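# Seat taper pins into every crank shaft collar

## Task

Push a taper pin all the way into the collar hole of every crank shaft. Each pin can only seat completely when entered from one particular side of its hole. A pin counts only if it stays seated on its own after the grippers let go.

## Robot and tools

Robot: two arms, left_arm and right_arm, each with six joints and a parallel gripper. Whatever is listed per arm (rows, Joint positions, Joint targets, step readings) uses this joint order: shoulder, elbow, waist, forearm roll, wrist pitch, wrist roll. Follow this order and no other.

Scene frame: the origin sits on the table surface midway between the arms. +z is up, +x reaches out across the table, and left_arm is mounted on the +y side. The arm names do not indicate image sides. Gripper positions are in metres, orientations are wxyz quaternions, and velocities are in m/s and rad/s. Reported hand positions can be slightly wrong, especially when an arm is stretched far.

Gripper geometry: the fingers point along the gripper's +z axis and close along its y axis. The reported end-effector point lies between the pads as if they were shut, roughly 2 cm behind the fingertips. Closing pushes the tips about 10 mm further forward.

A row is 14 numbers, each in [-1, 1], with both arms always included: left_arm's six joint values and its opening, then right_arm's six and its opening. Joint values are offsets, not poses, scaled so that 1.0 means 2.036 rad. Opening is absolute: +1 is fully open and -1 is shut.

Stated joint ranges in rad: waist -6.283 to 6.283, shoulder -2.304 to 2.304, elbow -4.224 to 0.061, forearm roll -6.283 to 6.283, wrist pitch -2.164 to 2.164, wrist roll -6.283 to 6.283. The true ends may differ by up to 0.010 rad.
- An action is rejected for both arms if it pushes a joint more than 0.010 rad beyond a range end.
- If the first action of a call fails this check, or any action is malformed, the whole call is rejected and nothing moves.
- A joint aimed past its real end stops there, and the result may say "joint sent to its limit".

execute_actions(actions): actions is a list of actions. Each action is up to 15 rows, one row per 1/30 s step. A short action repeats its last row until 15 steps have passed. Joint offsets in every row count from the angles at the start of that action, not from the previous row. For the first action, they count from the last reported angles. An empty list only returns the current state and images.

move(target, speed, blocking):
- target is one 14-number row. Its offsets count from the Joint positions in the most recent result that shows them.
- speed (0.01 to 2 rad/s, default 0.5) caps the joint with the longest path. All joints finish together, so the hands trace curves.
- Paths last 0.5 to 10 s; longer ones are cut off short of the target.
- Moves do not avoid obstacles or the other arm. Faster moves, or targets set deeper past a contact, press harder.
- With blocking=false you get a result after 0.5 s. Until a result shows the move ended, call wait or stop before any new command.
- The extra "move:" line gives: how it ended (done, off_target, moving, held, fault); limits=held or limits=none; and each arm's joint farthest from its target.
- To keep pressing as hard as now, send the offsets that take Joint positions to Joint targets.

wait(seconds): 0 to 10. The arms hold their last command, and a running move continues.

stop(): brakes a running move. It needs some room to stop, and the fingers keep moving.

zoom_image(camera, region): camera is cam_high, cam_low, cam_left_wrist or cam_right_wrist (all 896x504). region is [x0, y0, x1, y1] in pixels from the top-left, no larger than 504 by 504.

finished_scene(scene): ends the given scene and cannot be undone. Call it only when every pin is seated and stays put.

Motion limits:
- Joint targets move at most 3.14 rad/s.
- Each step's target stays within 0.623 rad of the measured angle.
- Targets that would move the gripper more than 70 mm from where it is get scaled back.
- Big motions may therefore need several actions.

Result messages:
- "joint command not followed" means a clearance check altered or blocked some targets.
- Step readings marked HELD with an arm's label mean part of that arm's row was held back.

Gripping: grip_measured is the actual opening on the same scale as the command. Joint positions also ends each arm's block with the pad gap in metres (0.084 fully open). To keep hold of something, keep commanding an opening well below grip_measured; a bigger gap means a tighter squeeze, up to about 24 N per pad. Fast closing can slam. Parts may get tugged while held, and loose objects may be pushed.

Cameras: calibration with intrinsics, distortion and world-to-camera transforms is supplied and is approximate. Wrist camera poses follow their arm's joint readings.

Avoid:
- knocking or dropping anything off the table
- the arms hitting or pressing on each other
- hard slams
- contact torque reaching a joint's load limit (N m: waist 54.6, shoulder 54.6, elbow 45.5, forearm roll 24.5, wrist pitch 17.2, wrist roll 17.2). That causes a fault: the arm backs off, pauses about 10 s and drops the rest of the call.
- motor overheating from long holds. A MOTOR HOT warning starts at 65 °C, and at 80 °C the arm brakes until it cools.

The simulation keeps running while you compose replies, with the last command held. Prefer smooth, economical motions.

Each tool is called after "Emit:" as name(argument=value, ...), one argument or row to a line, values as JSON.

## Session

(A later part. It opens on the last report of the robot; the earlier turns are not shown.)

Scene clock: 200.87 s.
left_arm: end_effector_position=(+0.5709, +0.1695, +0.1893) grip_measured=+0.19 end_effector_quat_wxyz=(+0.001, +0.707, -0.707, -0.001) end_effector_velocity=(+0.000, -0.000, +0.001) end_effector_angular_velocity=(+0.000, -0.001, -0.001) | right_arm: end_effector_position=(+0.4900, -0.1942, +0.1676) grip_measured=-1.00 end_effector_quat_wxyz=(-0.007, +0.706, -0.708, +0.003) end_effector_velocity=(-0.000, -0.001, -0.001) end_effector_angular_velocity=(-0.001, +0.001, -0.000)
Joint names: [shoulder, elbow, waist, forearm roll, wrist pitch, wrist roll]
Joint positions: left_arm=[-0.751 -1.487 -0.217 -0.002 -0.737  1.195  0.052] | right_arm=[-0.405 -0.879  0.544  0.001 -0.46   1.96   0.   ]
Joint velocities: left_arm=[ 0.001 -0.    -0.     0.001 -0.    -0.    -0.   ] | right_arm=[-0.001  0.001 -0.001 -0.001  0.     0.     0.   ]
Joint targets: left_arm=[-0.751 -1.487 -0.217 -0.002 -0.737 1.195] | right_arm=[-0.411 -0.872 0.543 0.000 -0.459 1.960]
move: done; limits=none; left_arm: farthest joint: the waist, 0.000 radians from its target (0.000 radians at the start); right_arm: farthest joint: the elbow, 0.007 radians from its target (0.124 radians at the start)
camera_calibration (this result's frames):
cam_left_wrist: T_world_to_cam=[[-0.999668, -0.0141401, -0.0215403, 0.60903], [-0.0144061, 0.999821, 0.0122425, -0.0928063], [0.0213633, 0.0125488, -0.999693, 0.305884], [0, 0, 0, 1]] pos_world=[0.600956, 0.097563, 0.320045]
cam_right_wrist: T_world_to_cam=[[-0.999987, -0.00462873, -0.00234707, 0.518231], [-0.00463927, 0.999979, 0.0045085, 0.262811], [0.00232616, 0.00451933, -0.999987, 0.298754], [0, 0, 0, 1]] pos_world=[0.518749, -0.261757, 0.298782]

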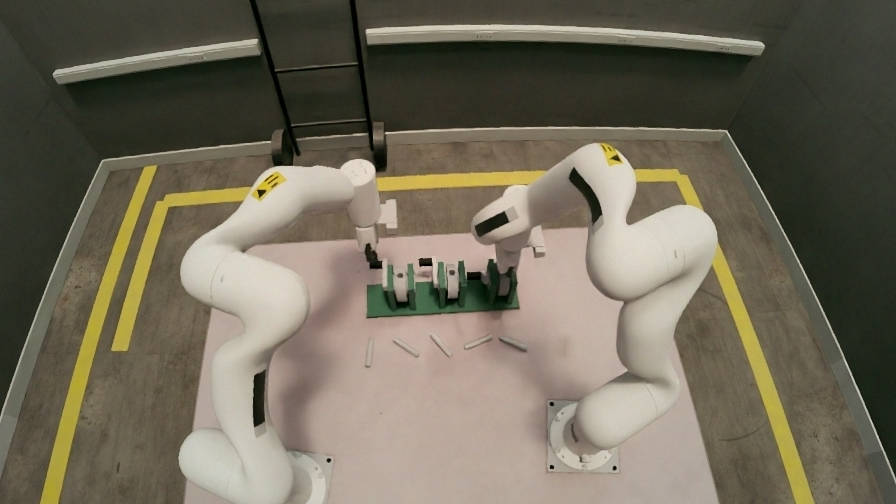

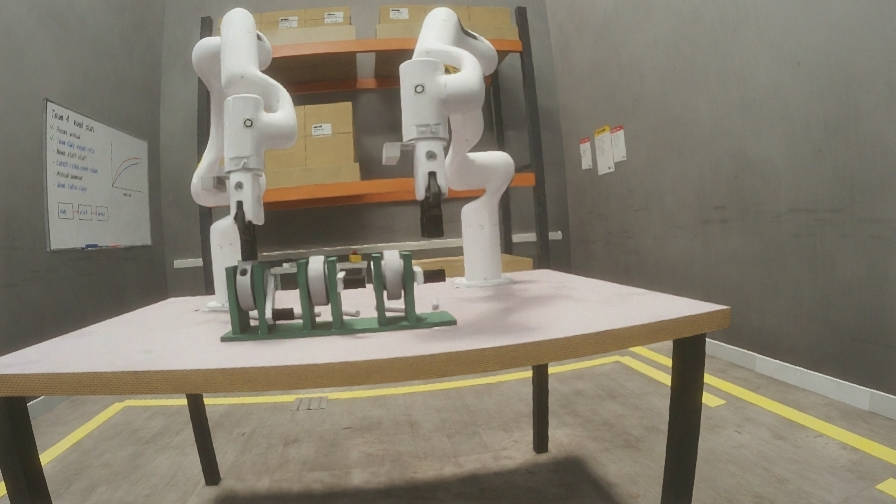

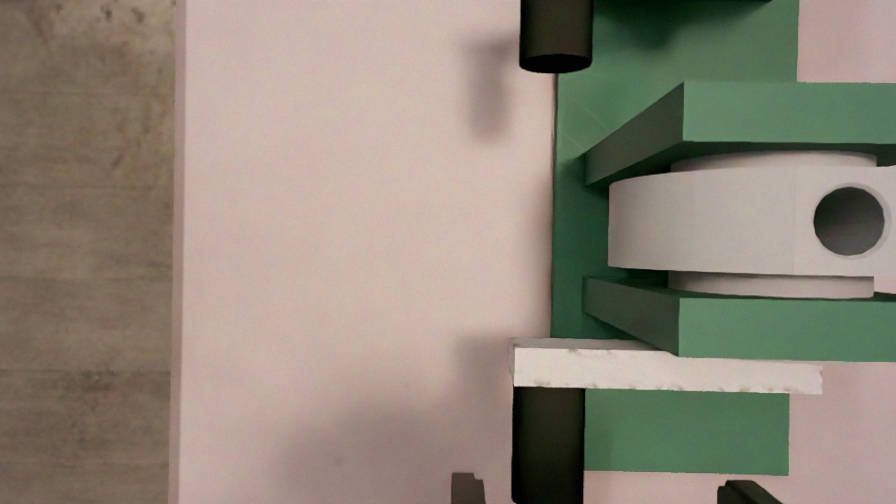

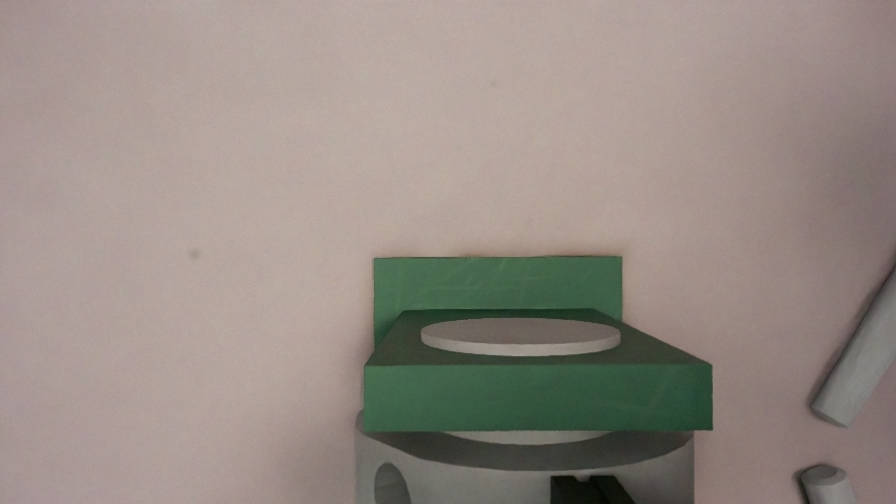

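Emit:
move(
  target=[0,0,0,0,0,0,0.2,0.015,0,0,0,-0.015,0,-1],
  speed=0.2,
)

Emit:
move(
  target=[-0.0828,-0.1417,-0.0946,0,-0.0584,-0.0958,0.3,-0.0345,-0.062,-0.0157,0,-0.034,-0.0157,-1],
  speed=0.3,
)

Emit:
move(
  target=[0,0,0,0,0,0,0.3,-0.0235,0.0048,0,0,0.0283,0,-1],
  speed=0.1,
)

Emit:
move(
  target=[-0.0562,0.0075,0,0,0.0637,0,0.3,0.040,0.0612,0.0157,0,0.021,0.0157,-1],
  speed=0.08,
)

Scene clock: 222.57 s.
left_arm: end_effector_position=(+0.5709, +0.1695, +0.1893) grip_measured=+0.19 end_effector_quat_wxyz=(+0.001, +0.707, -0.707, -0.001) end_effector_velocity=(-0.000, +0.000, -0.001) end_effector_angular_velocity=(+0.001, +0.002, +0.000) | right_arm: end_effector_position=(+0.4883, -0.1949, +0.1821) grip_measured=-1.00 end_effector_quat_wxyz=(-0.007, +0.706, -0.708, +0.003) end_effector_velocity=(-0.001, +0.000, +0.001) end_effector_angular_velocity=(-0.000, +0.001, +0.001)
Joint names: [shoulder, elbow, waist, forearm roll, wrist pitch, wrist roll]
Joint positions: left_arm=[-0.751 -1.487 -0.217 -0.002 -0.737  1.195  0.052] | right_arm=[-0.375 -0.879  0.544  0.001 -0.49   1.96   0.   ]
Joint velocities: left_arm=[-0.002 -0.     0.    -0.    -0.001  0.    -0.   ] | right_arm=[ 0.002 -0.     0.001  0.    -0.003 -0.     0.   ]
Joint targets: left_arm=[-0.751 -1.487 -0.217 -0.002 -0.737 1.195] | right_arm=[-0.374 -0.879 0.544 0.001 -0.490 1.960]
move: done; limits=none; left_arm: farthest joint: the waist, 0.000 radians from its target (0.000 radians at the start); right_arm: farthest joint: the waist, 0.000 radians from its target (0.001 radians at the start)
camera_calibration (this result's frames):
cam_left_wrist: T_world_to_cam=[[-0.999668, -0.01414, -0.0215404, 0.60903], [-0.014406, 0.999821, 0.0122424, -0.0928063], [0.0213635, 0.0125487, -0.999693, 0.305884], [0, 0, 0, 1]] pos_world=[0.600956, 0.097563, 0.320045]
cam_right_wrist: T_world_to_cam=[[-0.999987, -0.00463524, -0.00200259, 0.516515], [-0.004644, 0.99998, 0.00438936, 0.263448], [0.00198221, 0.00439861, -0.999988, 0.313421], [0, 0, 0, 1]] pos_world=[0.517111, -0.262427, 0.313296]

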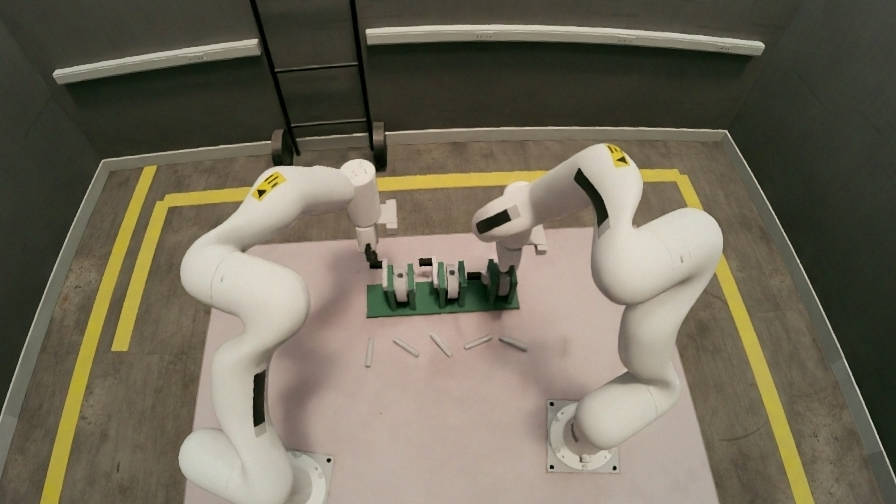

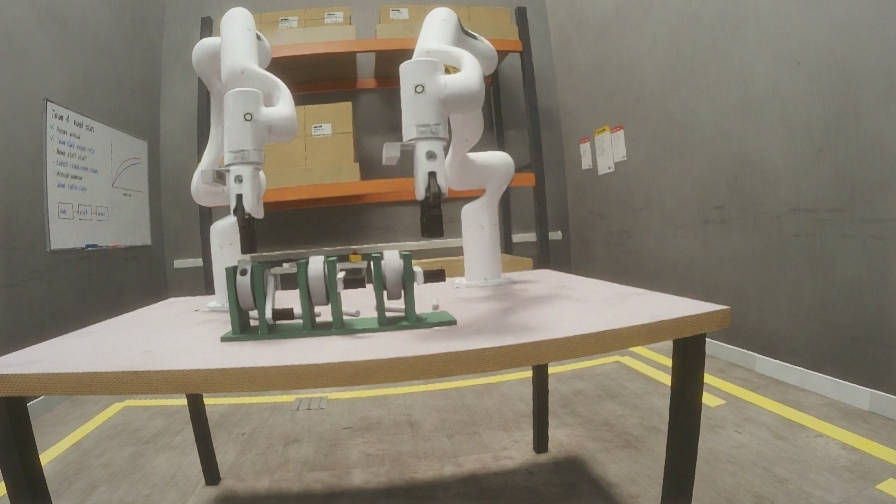

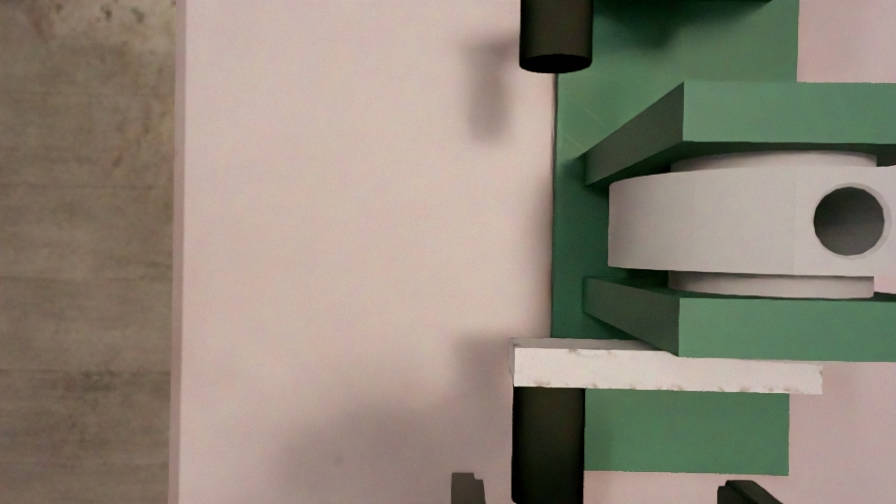

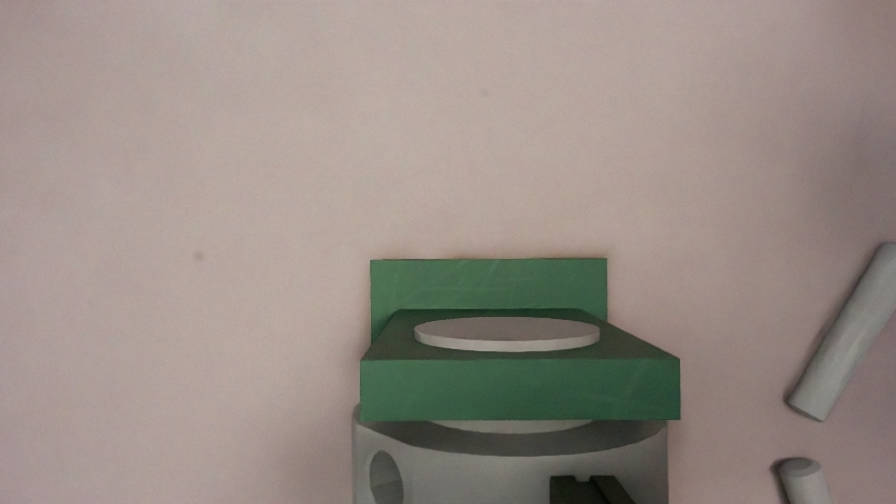

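Scene clock: 223.90 s.
left_arm: end_effector_position=(+0.5695, +0.0201, +0.1897) grip_measured=+0.29 end_effector_quat_wxyz=(+0.001, +0.708, -0.706, -0.000) end_effector_velocity=(-0.000, -0.001, -0.000) end_effector_angular_velocity=(+0.000, -0.001, -0.002) | right_arm: end_effector_position=(+0.5297, -0.1960, +0.1905) grip_measured=-1.00 end_effector_quat_wxyz=(-0.001, +0.706, -0.708, +0.000) end_effector_velocity=(-0.000, -0.000, -0.000) end_effector_angular_velocity=(-0.001, +0.001, -0.000)
Joint names: [shoulder, elbow, waist, forearm roll, wrist pitch, wrist roll]
Joint positions: left_arm=[-0.92  -1.775 -0.409 -0.002 -0.856  1.     0.056] | right_arm=[-0.445 -1.005  0.512  0.001 -0.559  1.928  0.   ]
Joint velocities: left_arm=[-0.001 -0.    -0.001  0.001  0.001 -0.    -0.   ] | right_arm=[-0.     0.    -0.    -0.    -0.001  0.     0.   ]
Joint targets: left_arm=[-0.920 -1.775 -0.409 -0.002 -0.856 1.000] | right_arm=[-0.445 -1.005 0.512 0.001 -0.559 1.928]
move: done; limits=none; left_arm: farthest joint: the waist, 0.001 radians from its target (0.193 radians at the start); right_arm: farthest joint: the shoulder, 0.001 radians from its target (0.071 radians at the start)
camera_calibration (this result's frames):
cam_left_wrist: T_world_to_cam=[[-0.999611, -0.0167558, -0.0222816, 0.60561], [-0.0170257, 0.999783, 0.0119771, 0.0580575], [0.022076, 0.0123518, -0.99968, 0.307831], [0, 0, 0, 1]] pos_world=[0.599568, -0.0516997, 0.320531]
cam_right_wrist: T_world_to_cam=[[-0.999936, -0.00467744, 0.010319, 0.555468], [-0.00468341, 0.999989, -0.000554417, 0.26567], [-0.0103163, -0.000602709, -0.999947, 0.327273], [0, 0, 0, 1]] pos_world=[0.560053, -0.262872, 0.321671]

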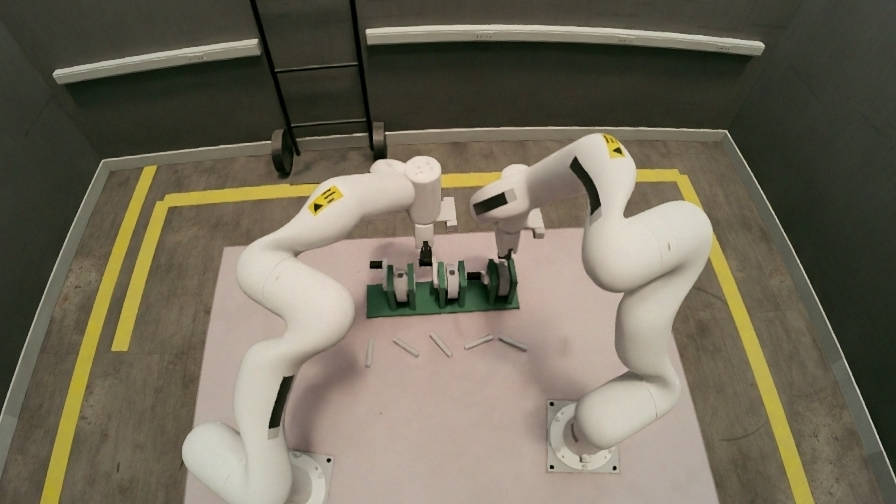

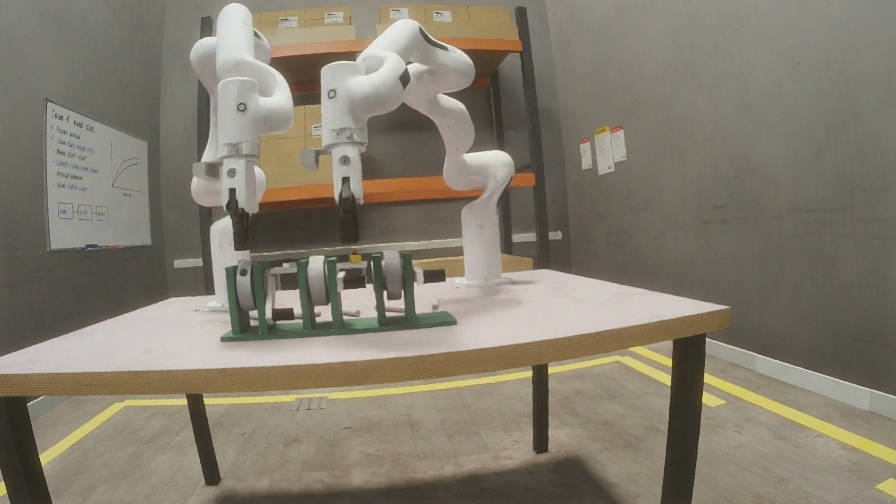

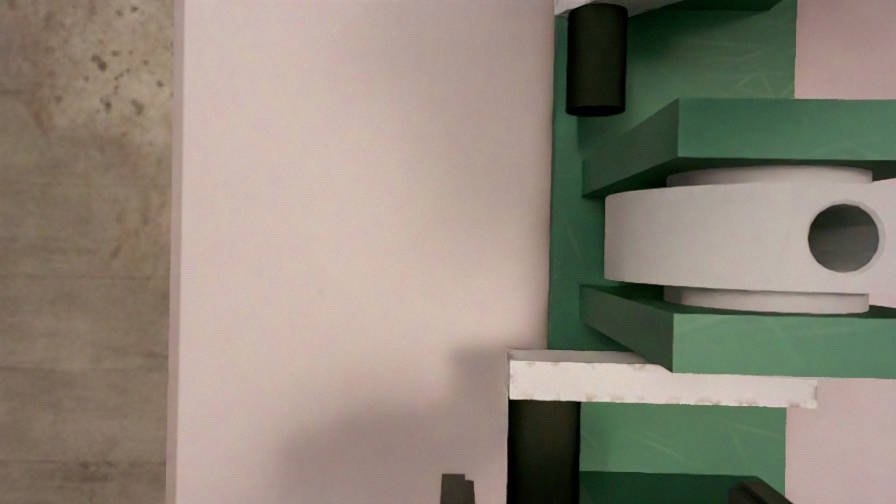

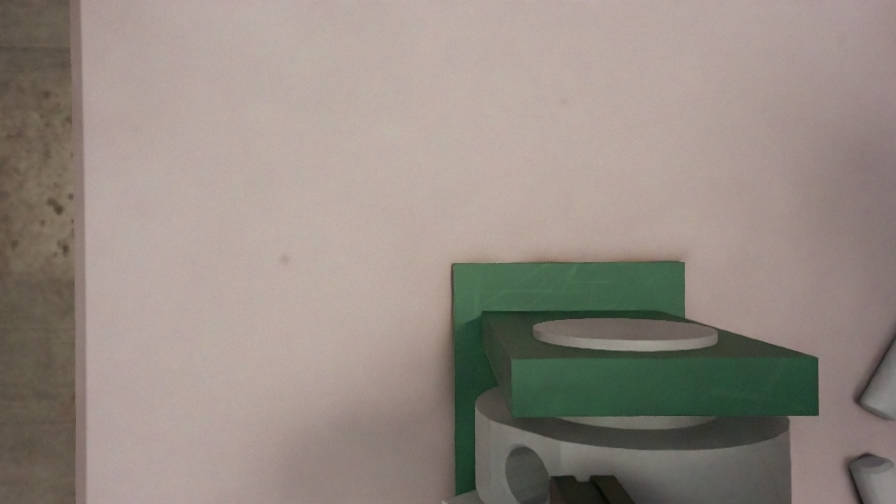

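Scene clock: 224.77 s.
left_arm: end_effector_position=(+0.5695, +0.0201, +0.1897) grip_measured=+0.29 end_effector_quat_wxyz=(+0.001, +0.708, -0.706, -0.000) end_effector_velocity=(-0.000, +0.001, -0.001) end_effector_angular_velocity=(+0.002, +0.003, +0.001) | right_arm: end_effector_position=(+0.5302, -0.1958, +0.1628) grip_measured=-1.00 end_effector_quat_wxyz=(-0.001, +0.706, -0.708, +0.000) end_effector_velocity=(+0.000, +0.001, +0.000) end_effector_angular_velocity=(+0.001, -0.003, +0.001)
Joint names: [shoulder, elbow, waist, forearm roll, wrist pitch, wrist roll]
Joint positions: left_arm=[-0.92  -1.775 -0.409 -0.002 -0.856  1.     0.056] | right_arm=[-0.492 -0.996  0.512  0.001 -0.501  1.928  0.   ]
Joint velocities: left_arm=[-0.001 -0.     0.001  0.    -0.003 -0.    -0.   ] | right_arm=[ 0.     0.001  0.001 -0.     0.003  0.     0.   ]
Joint targets: left_arm=[-0.920 -1.775 -0.409 -0.002 -0.856 1.000] | right_arm=[-0.493 -0.995 0.512 0.001 -0.502 1.928]
move: done; limits=none; left_arm: farthest joint: the waist, 0.000 radians from its target (0.000 radians at the start); right_arm: farthest joint: the shoulder, 0.001 radians from its target (0.048 radians at the start)
camera_calibration (this result's frames):
cam_left_wrist: T_world_to_cam=[[-0.999611, -0.0167561, -0.0222817, 0.605611], [-0.017026, 0.999783, 0.0119771, 0.0580574], [0.0220762, 0.0123518, -0.99968, 0.307831], [0, 0, 0, 1]] pos_world=[0.599568, -0.0516994, 0.320532]
cam_right_wrist: T_world_to_cam=[[-0.999953, -0.00463724, 0.00850957, 0.556619], [-0.00463711, 0.999989, 0.0000345693, 0.265398], [-0.00850964, -0.0000048921, -0.999964, 0.298745], [0, 0, 0, 1]] pos_world=[0.560365, -0.262812, 0.293989]

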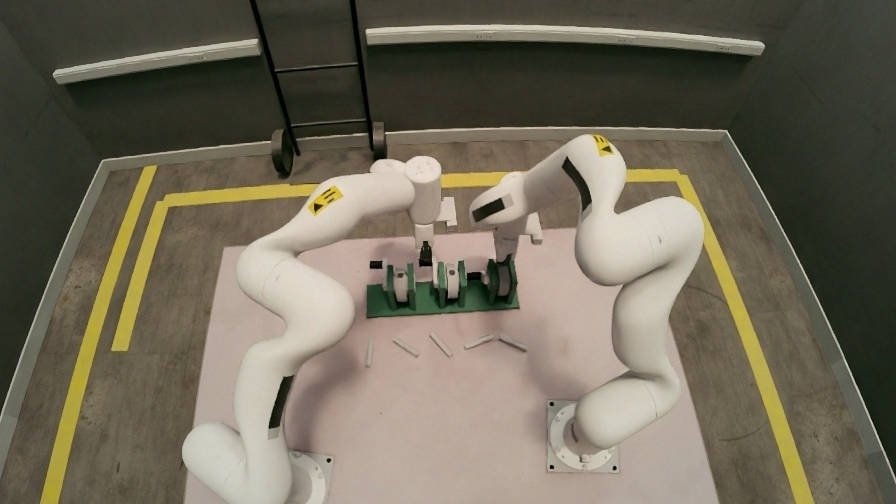

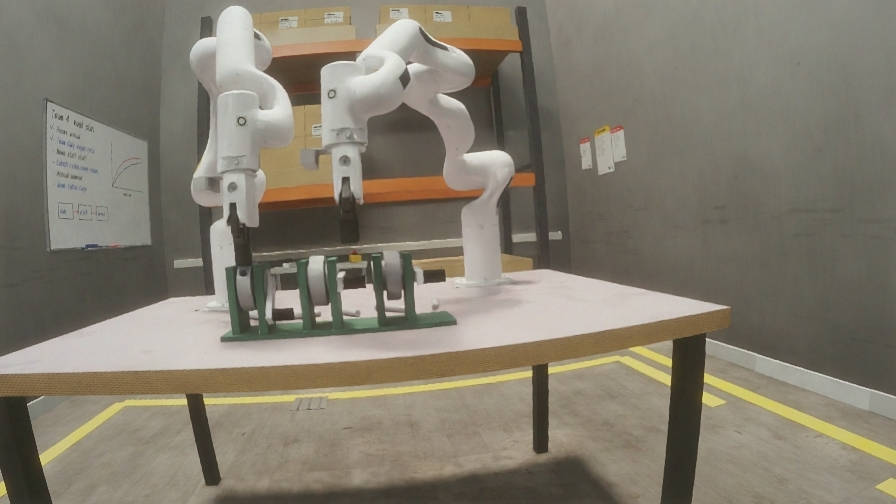

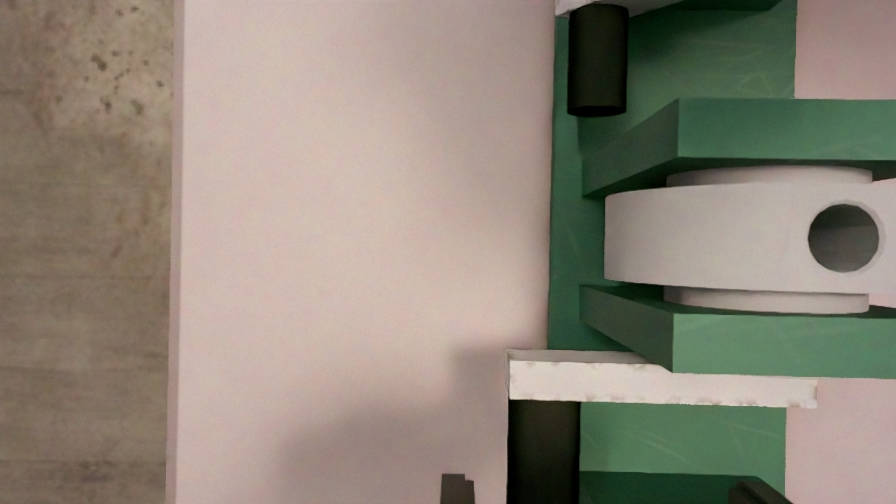

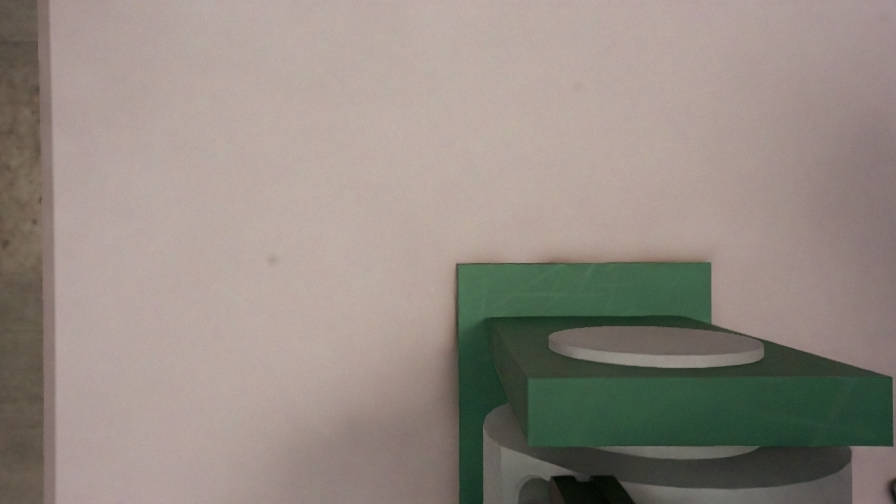

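Scene clock: 226.70 s.
left_arm: end_effector_position=(+0.5695, +0.0201, +0.1001) grip_measured=+0.29 end_effector_quat_wxyz=(+0.001, +0.708, -0.706, -0.000) end_effector_velocity=(-0.001, -0.001, -0.001) end_effector_angular_velocity=(+0.000, +0.000, -0.001) | right_arm: end_effector_position=(+0.4893, -0.1942, +0.1670) grip_measured=-1.00 end_effector_quat_wxyz=(-0.006, +0.706, -0.708, +0.002) end_effector_velocity=(+0.000, -0.000, +0.000) end_effector_angular_velocity=(-0.000, -0.000, +0.001)
Joint names: [shoulder, elbow, waist, forearm roll, wrist pitch, wrist roll]
Joint positions: left_arm=[-1.034 -1.76  -0.409 -0.002 -0.727  1.     0.056] | right_arm=[-0.405 -0.878  0.544  0.001 -0.459  1.96   0.   ]
Joint velocities: left_arm=[-0.001  0.    -0.001  0.     0.    -0.    -0.   ] | right_arm=[ 0.    -0.001 -0.001 -0.001 -0.001 -0.001  0.   ]
Joint targets: left_arm=[-1.034 -1.760 -0.409 -0.002 -0.726 1.000] | right_arm=[-0.410 -0.872 0.544 0.001 -0.459 1.960]
move: done; limits=none; left_arm: farthest joint: the shoulder, 0.001 radians from its target (0.115 radians at the start); right_arm: farthest joint: the shoulder, 0.006 radians from its target (0.081 radians at the start)
camera_calibration (this result's frames):
cam_left_wrist: T_world_to_cam=[[-0.999598, -0.0169415, -0.0227145, 0.603745], [-0.0172154, 0.999781, 0.0119169, 0.0592499], [0.0225076, 0.0123032, -0.999671, 0.218004], [0, 0, 0, 1]] pos_world=[0.599616, -0.0516907, 0.23094]
cam_right_wrist: T_world_to_cam=[[-0.999987, -0.00480224, -0.00158341, 0.517388], [-0.00480909, 0.999979, 0.00435064, 0.262934], [0.00156248, 0.0043582, -0.999989, 0.298568], [0, 0, 0, 1]] pos_world=[0.518179, -0.261745, 0.29824]

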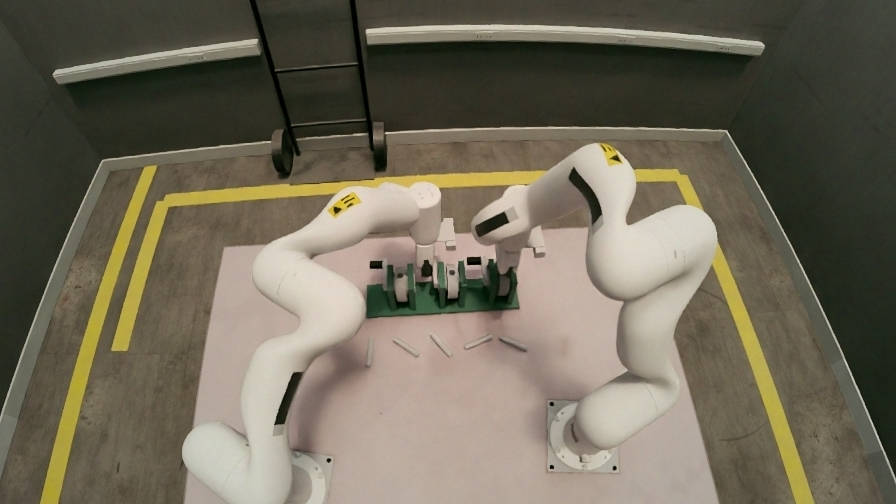

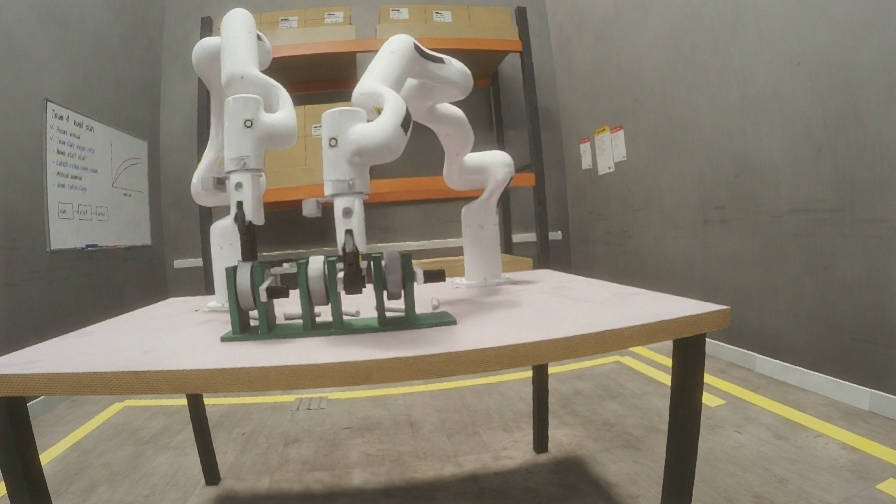

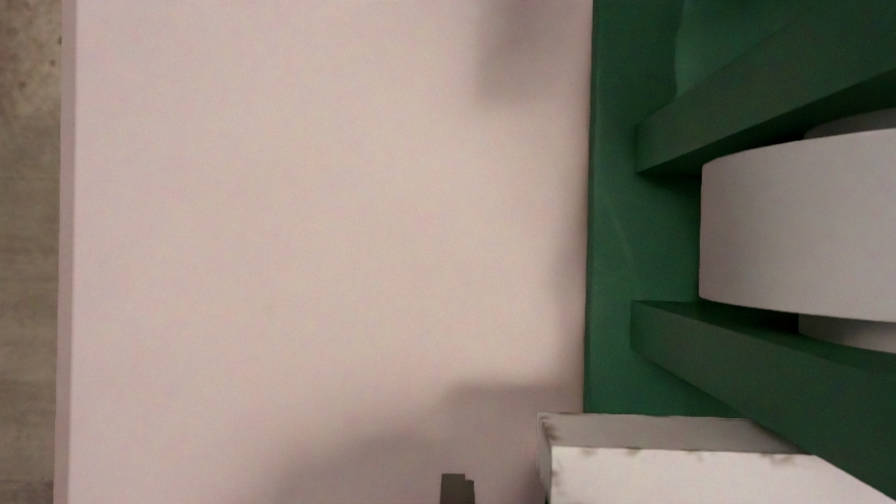

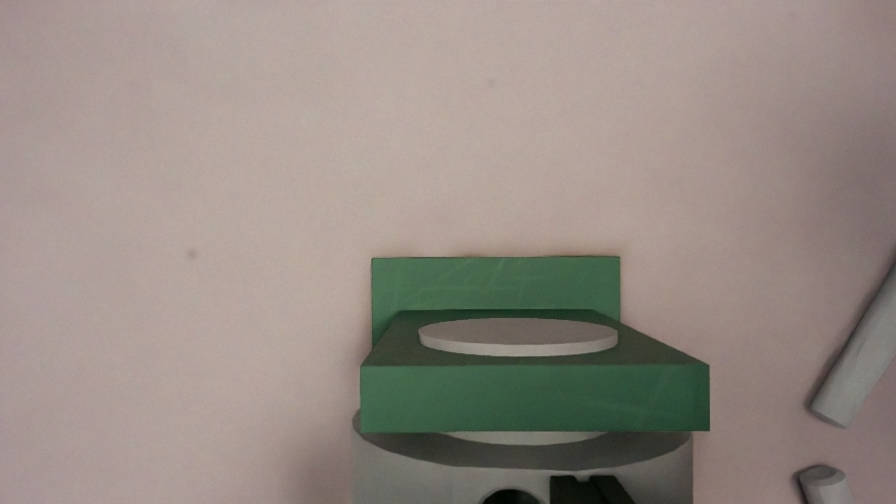

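Emit:
move(
  target=[0,0,0.005,0,0,0.005,0.3,0.003,0.0115,0.002,0,0.003,0.002,-1],
  speed=0.03,
)

Emit:
move(
  target=[0,0,0,0,0,0,-0.7,0.04,0,0,0,-0.04,0,-1],
  speed=0.15,
)

Scene clock: 241.70 s.
left_arm: end_effector_position=(+0.5735, +0.0264, +0.1001) grip_measured=+0.29 end_effector_quat_wxyz=(+0.001, +0.708, -0.706, -0.000) end_effector_velocity=(+0.000, -0.001, +0.001) end_effector_angular_velocity=(-0.001, -0.002, -0.001) | right_arm: end_effector_position=(+0.4818, -0.1952, +0.1656) grip_measured=-1.00 end_effector_quat_wxyz=(-0.005, +0.706, -0.708, +0.002) end_effector_velocity=(-0.000, -0.001, +0.000) end_effector_angular_velocity=(-0.000, -0.001, -0.001)
Joint names: [shoulder, elbow, waist, forearm roll, wrist pitch, wrist roll]
Joint positions: left_arm=[-1.034 -1.76  -0.399 -0.002 -0.727  1.01   0.056] | right_arm=[-0.395 -0.859  0.548  0.001 -0.454  1.964  0.   ]
Joint velocities: left_arm=[ 0.001 -0.    -0.001  0.     0.001  0.    -0.   ] | right_arm=[ 0.002  0.002 -0.001 -0.001  0.001  0.     0.   ]
Joint targets: left_arm=[-1.034 -1.760 -0.399 -0.002 -0.727 1.010] | right_arm=[-0.399 -0.854 0.548 0.001 -0.453 1.964]
move: done; limits=none; left_arm: farthest joint: the waist, 0.000 radians from its target (0.010 radians at the start); right_arm: farthest joint: the shoulder, 0.004 radians from its target (0.006 radians at the start)
camera_calibration (this result's frames):
cam_left_wrist: T_world_to_cam=[[-0.999599, -0.0169169, -0.0227209, 0.607812], [-0.0171906, 0.999781, 0.0119061, 0.0530513], [0.0225145, 0.0122919, -0.999671, 0.217833], [0, 0, 0, 1]] pos_world=[0.603576, -0.045435, 0.23094]
cam_right_wrist: T_world_to_cam=[[-0.999987, -0.00477411, 0.00194901, 0.509244], [-0.00476827, 0.999984, 0.00299148, 0.264076], [-0.00196327, 0.00298215, -0.999994, 0.298619], [0, 0, 0, 1]] pos_world=[0.511082, -0.262531, 0.296835]

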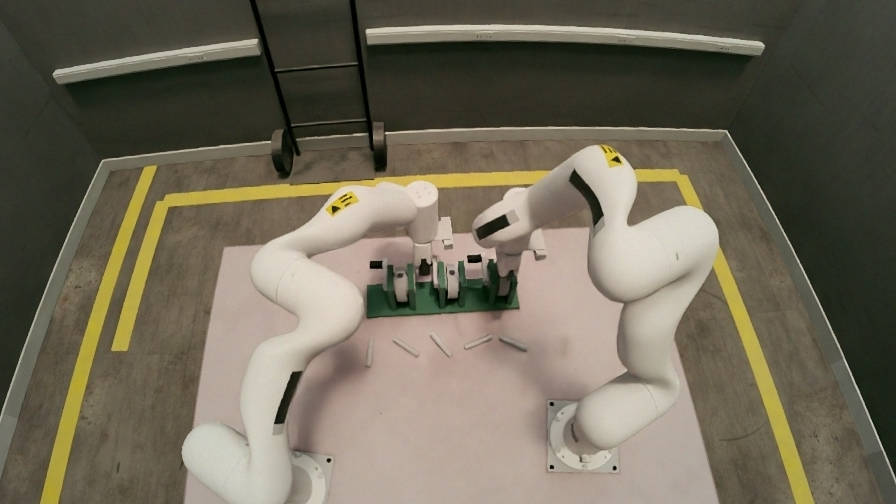

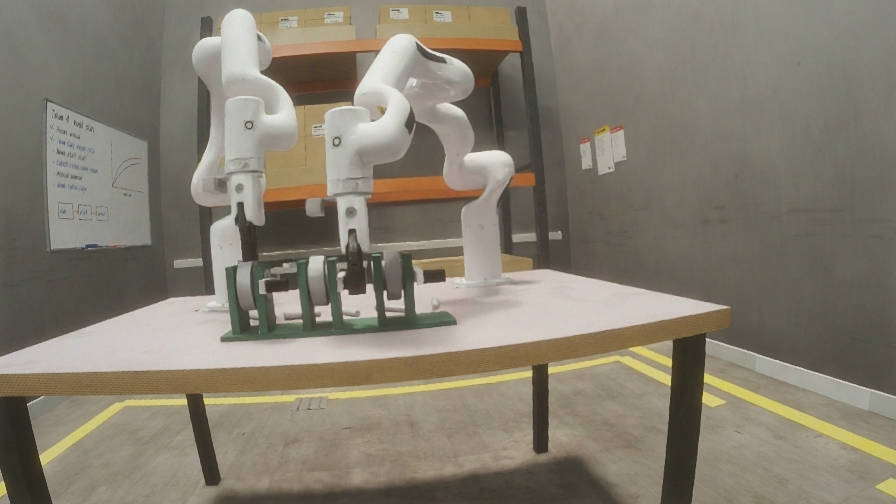

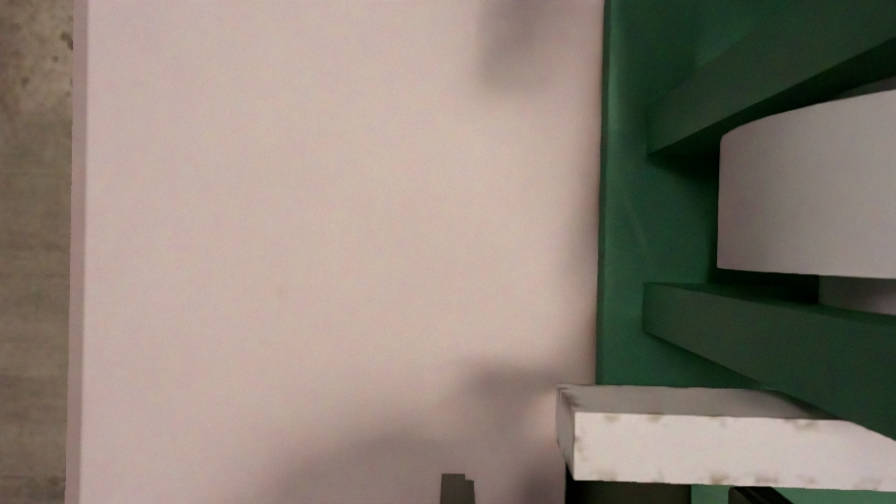

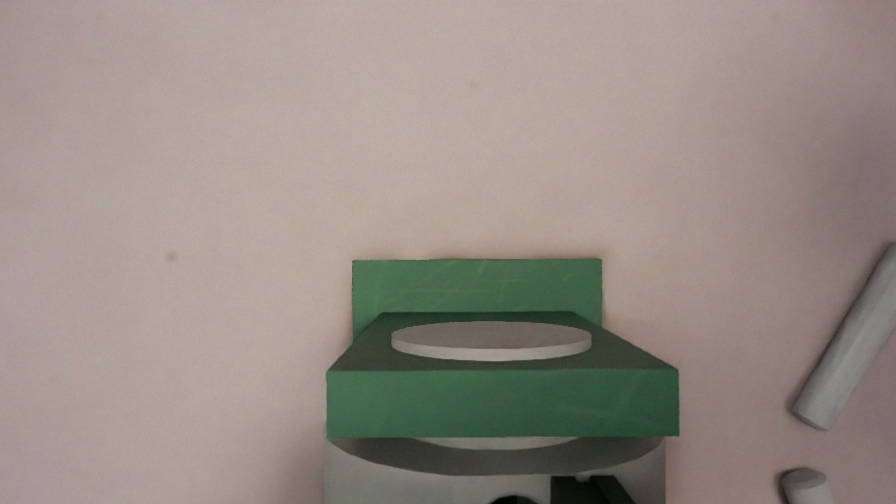

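Scene clock: 242.60 s.
left_arm: end_effector_position=(+0.5729, +0.0264, +0.0998) grip_measured=-0.47 end_effector_quat_wxyz=(+0.001, +0.708, -0.706, -0.001) end_effector_velocity=(+0.001, -0.001, +0.000) end_effector_angular_velocity=(-0.002, -0.002, +0.000) | right_arm: end_effector_position=(+0.4768, -0.1972, +0.2039) grip_measured=-1.00 end_effector_quat_wxyz=(-0.005, +0.706, -0.708, +0.002) end_effector_velocity=(+0.001, +0.000, +0.001) end_effector_angular_velocity=(+0.001, -0.002, -0.001)
Joint names: [shoulder, elbow, waist, forearm roll, wrist pitch, wrist roll]
Joint positions: left_arm=[-1.034 -1.759 -0.399 -0.002 -0.728  1.01   0.024] | right_arm=[-0.314 -0.859  0.548  0.001 -0.535  1.964  0.   ]
Joint velocities: left_arm=[ 0.    -0.    -0.    -0.     0.002 -0.     0.   ] | right_arm=[ 0.001 -0.001 -0.    -0.    -0.     0.001  0.   ]
Joint targets: left_arm=[-1.034 -1.760 -0.399 -0.002 -0.727 1.010] | right_arm=[-0.313 -0.859 0.548 0.001 -0.535 1.964]
move: done; limits=none; left_arm: farthest joint: the elbow, 0.001 radians from its target (0.000 radians at the start); right_arm: farthest joint: the waist, 0.000 radians from its target (0.000 radians at the start)
camera_calibration (this result's frames):
cam_left_wrist: T_world_to_cam=[[-0.999639, -0.0166892, -0.0210553, 0.607001], [-0.0169601, 0.999775, 0.0127582, 0.0528166], [0.0208376, 0.0131107, -0.999697, 0.218484], [0, 0, 0, 1]] pos_world=[0.603125, -0.0455388, 0.230525]
cam_right_wrist: T_world_to_cam=[[-0.999986, -0.00481562, 0.00229474, 0.504066], [-0.00480888, 0.999984, 0.00293293, 0.266024], [-0.00230883, 0.00292185, -0.999993, 0.337057], [0, 0, 0, 1]] pos_world=[0.506116, -0.264577, 0.335118]

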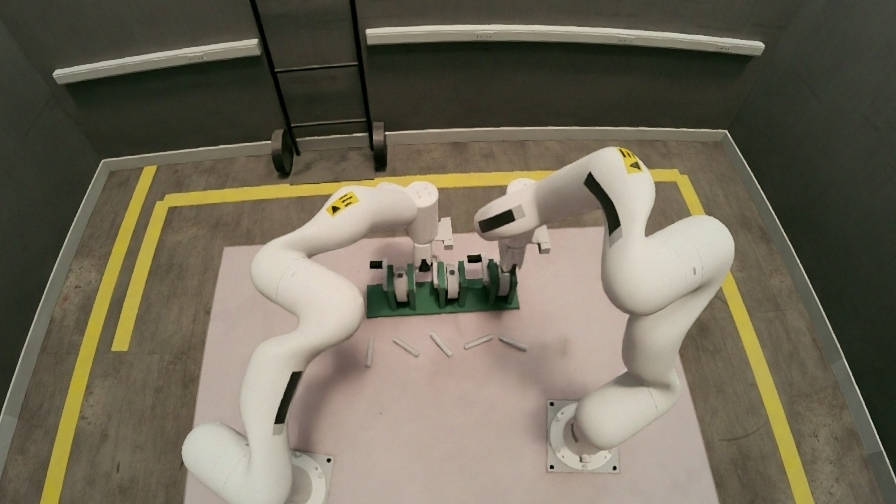

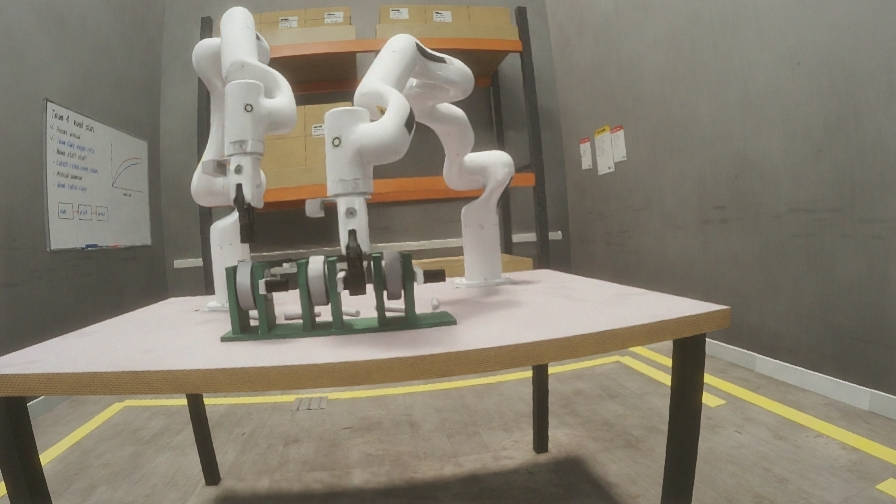

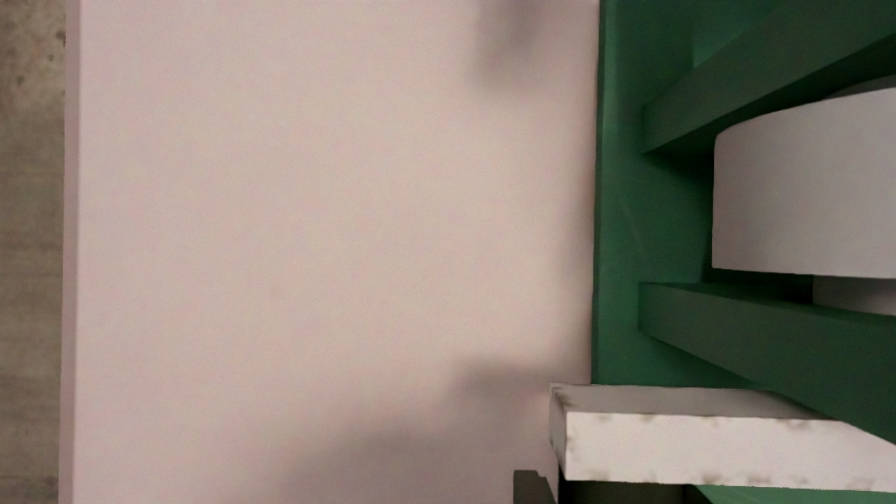

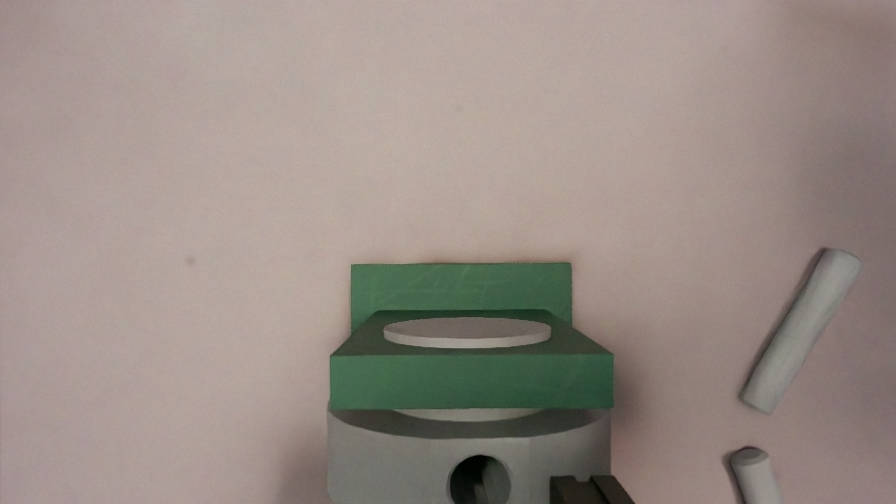

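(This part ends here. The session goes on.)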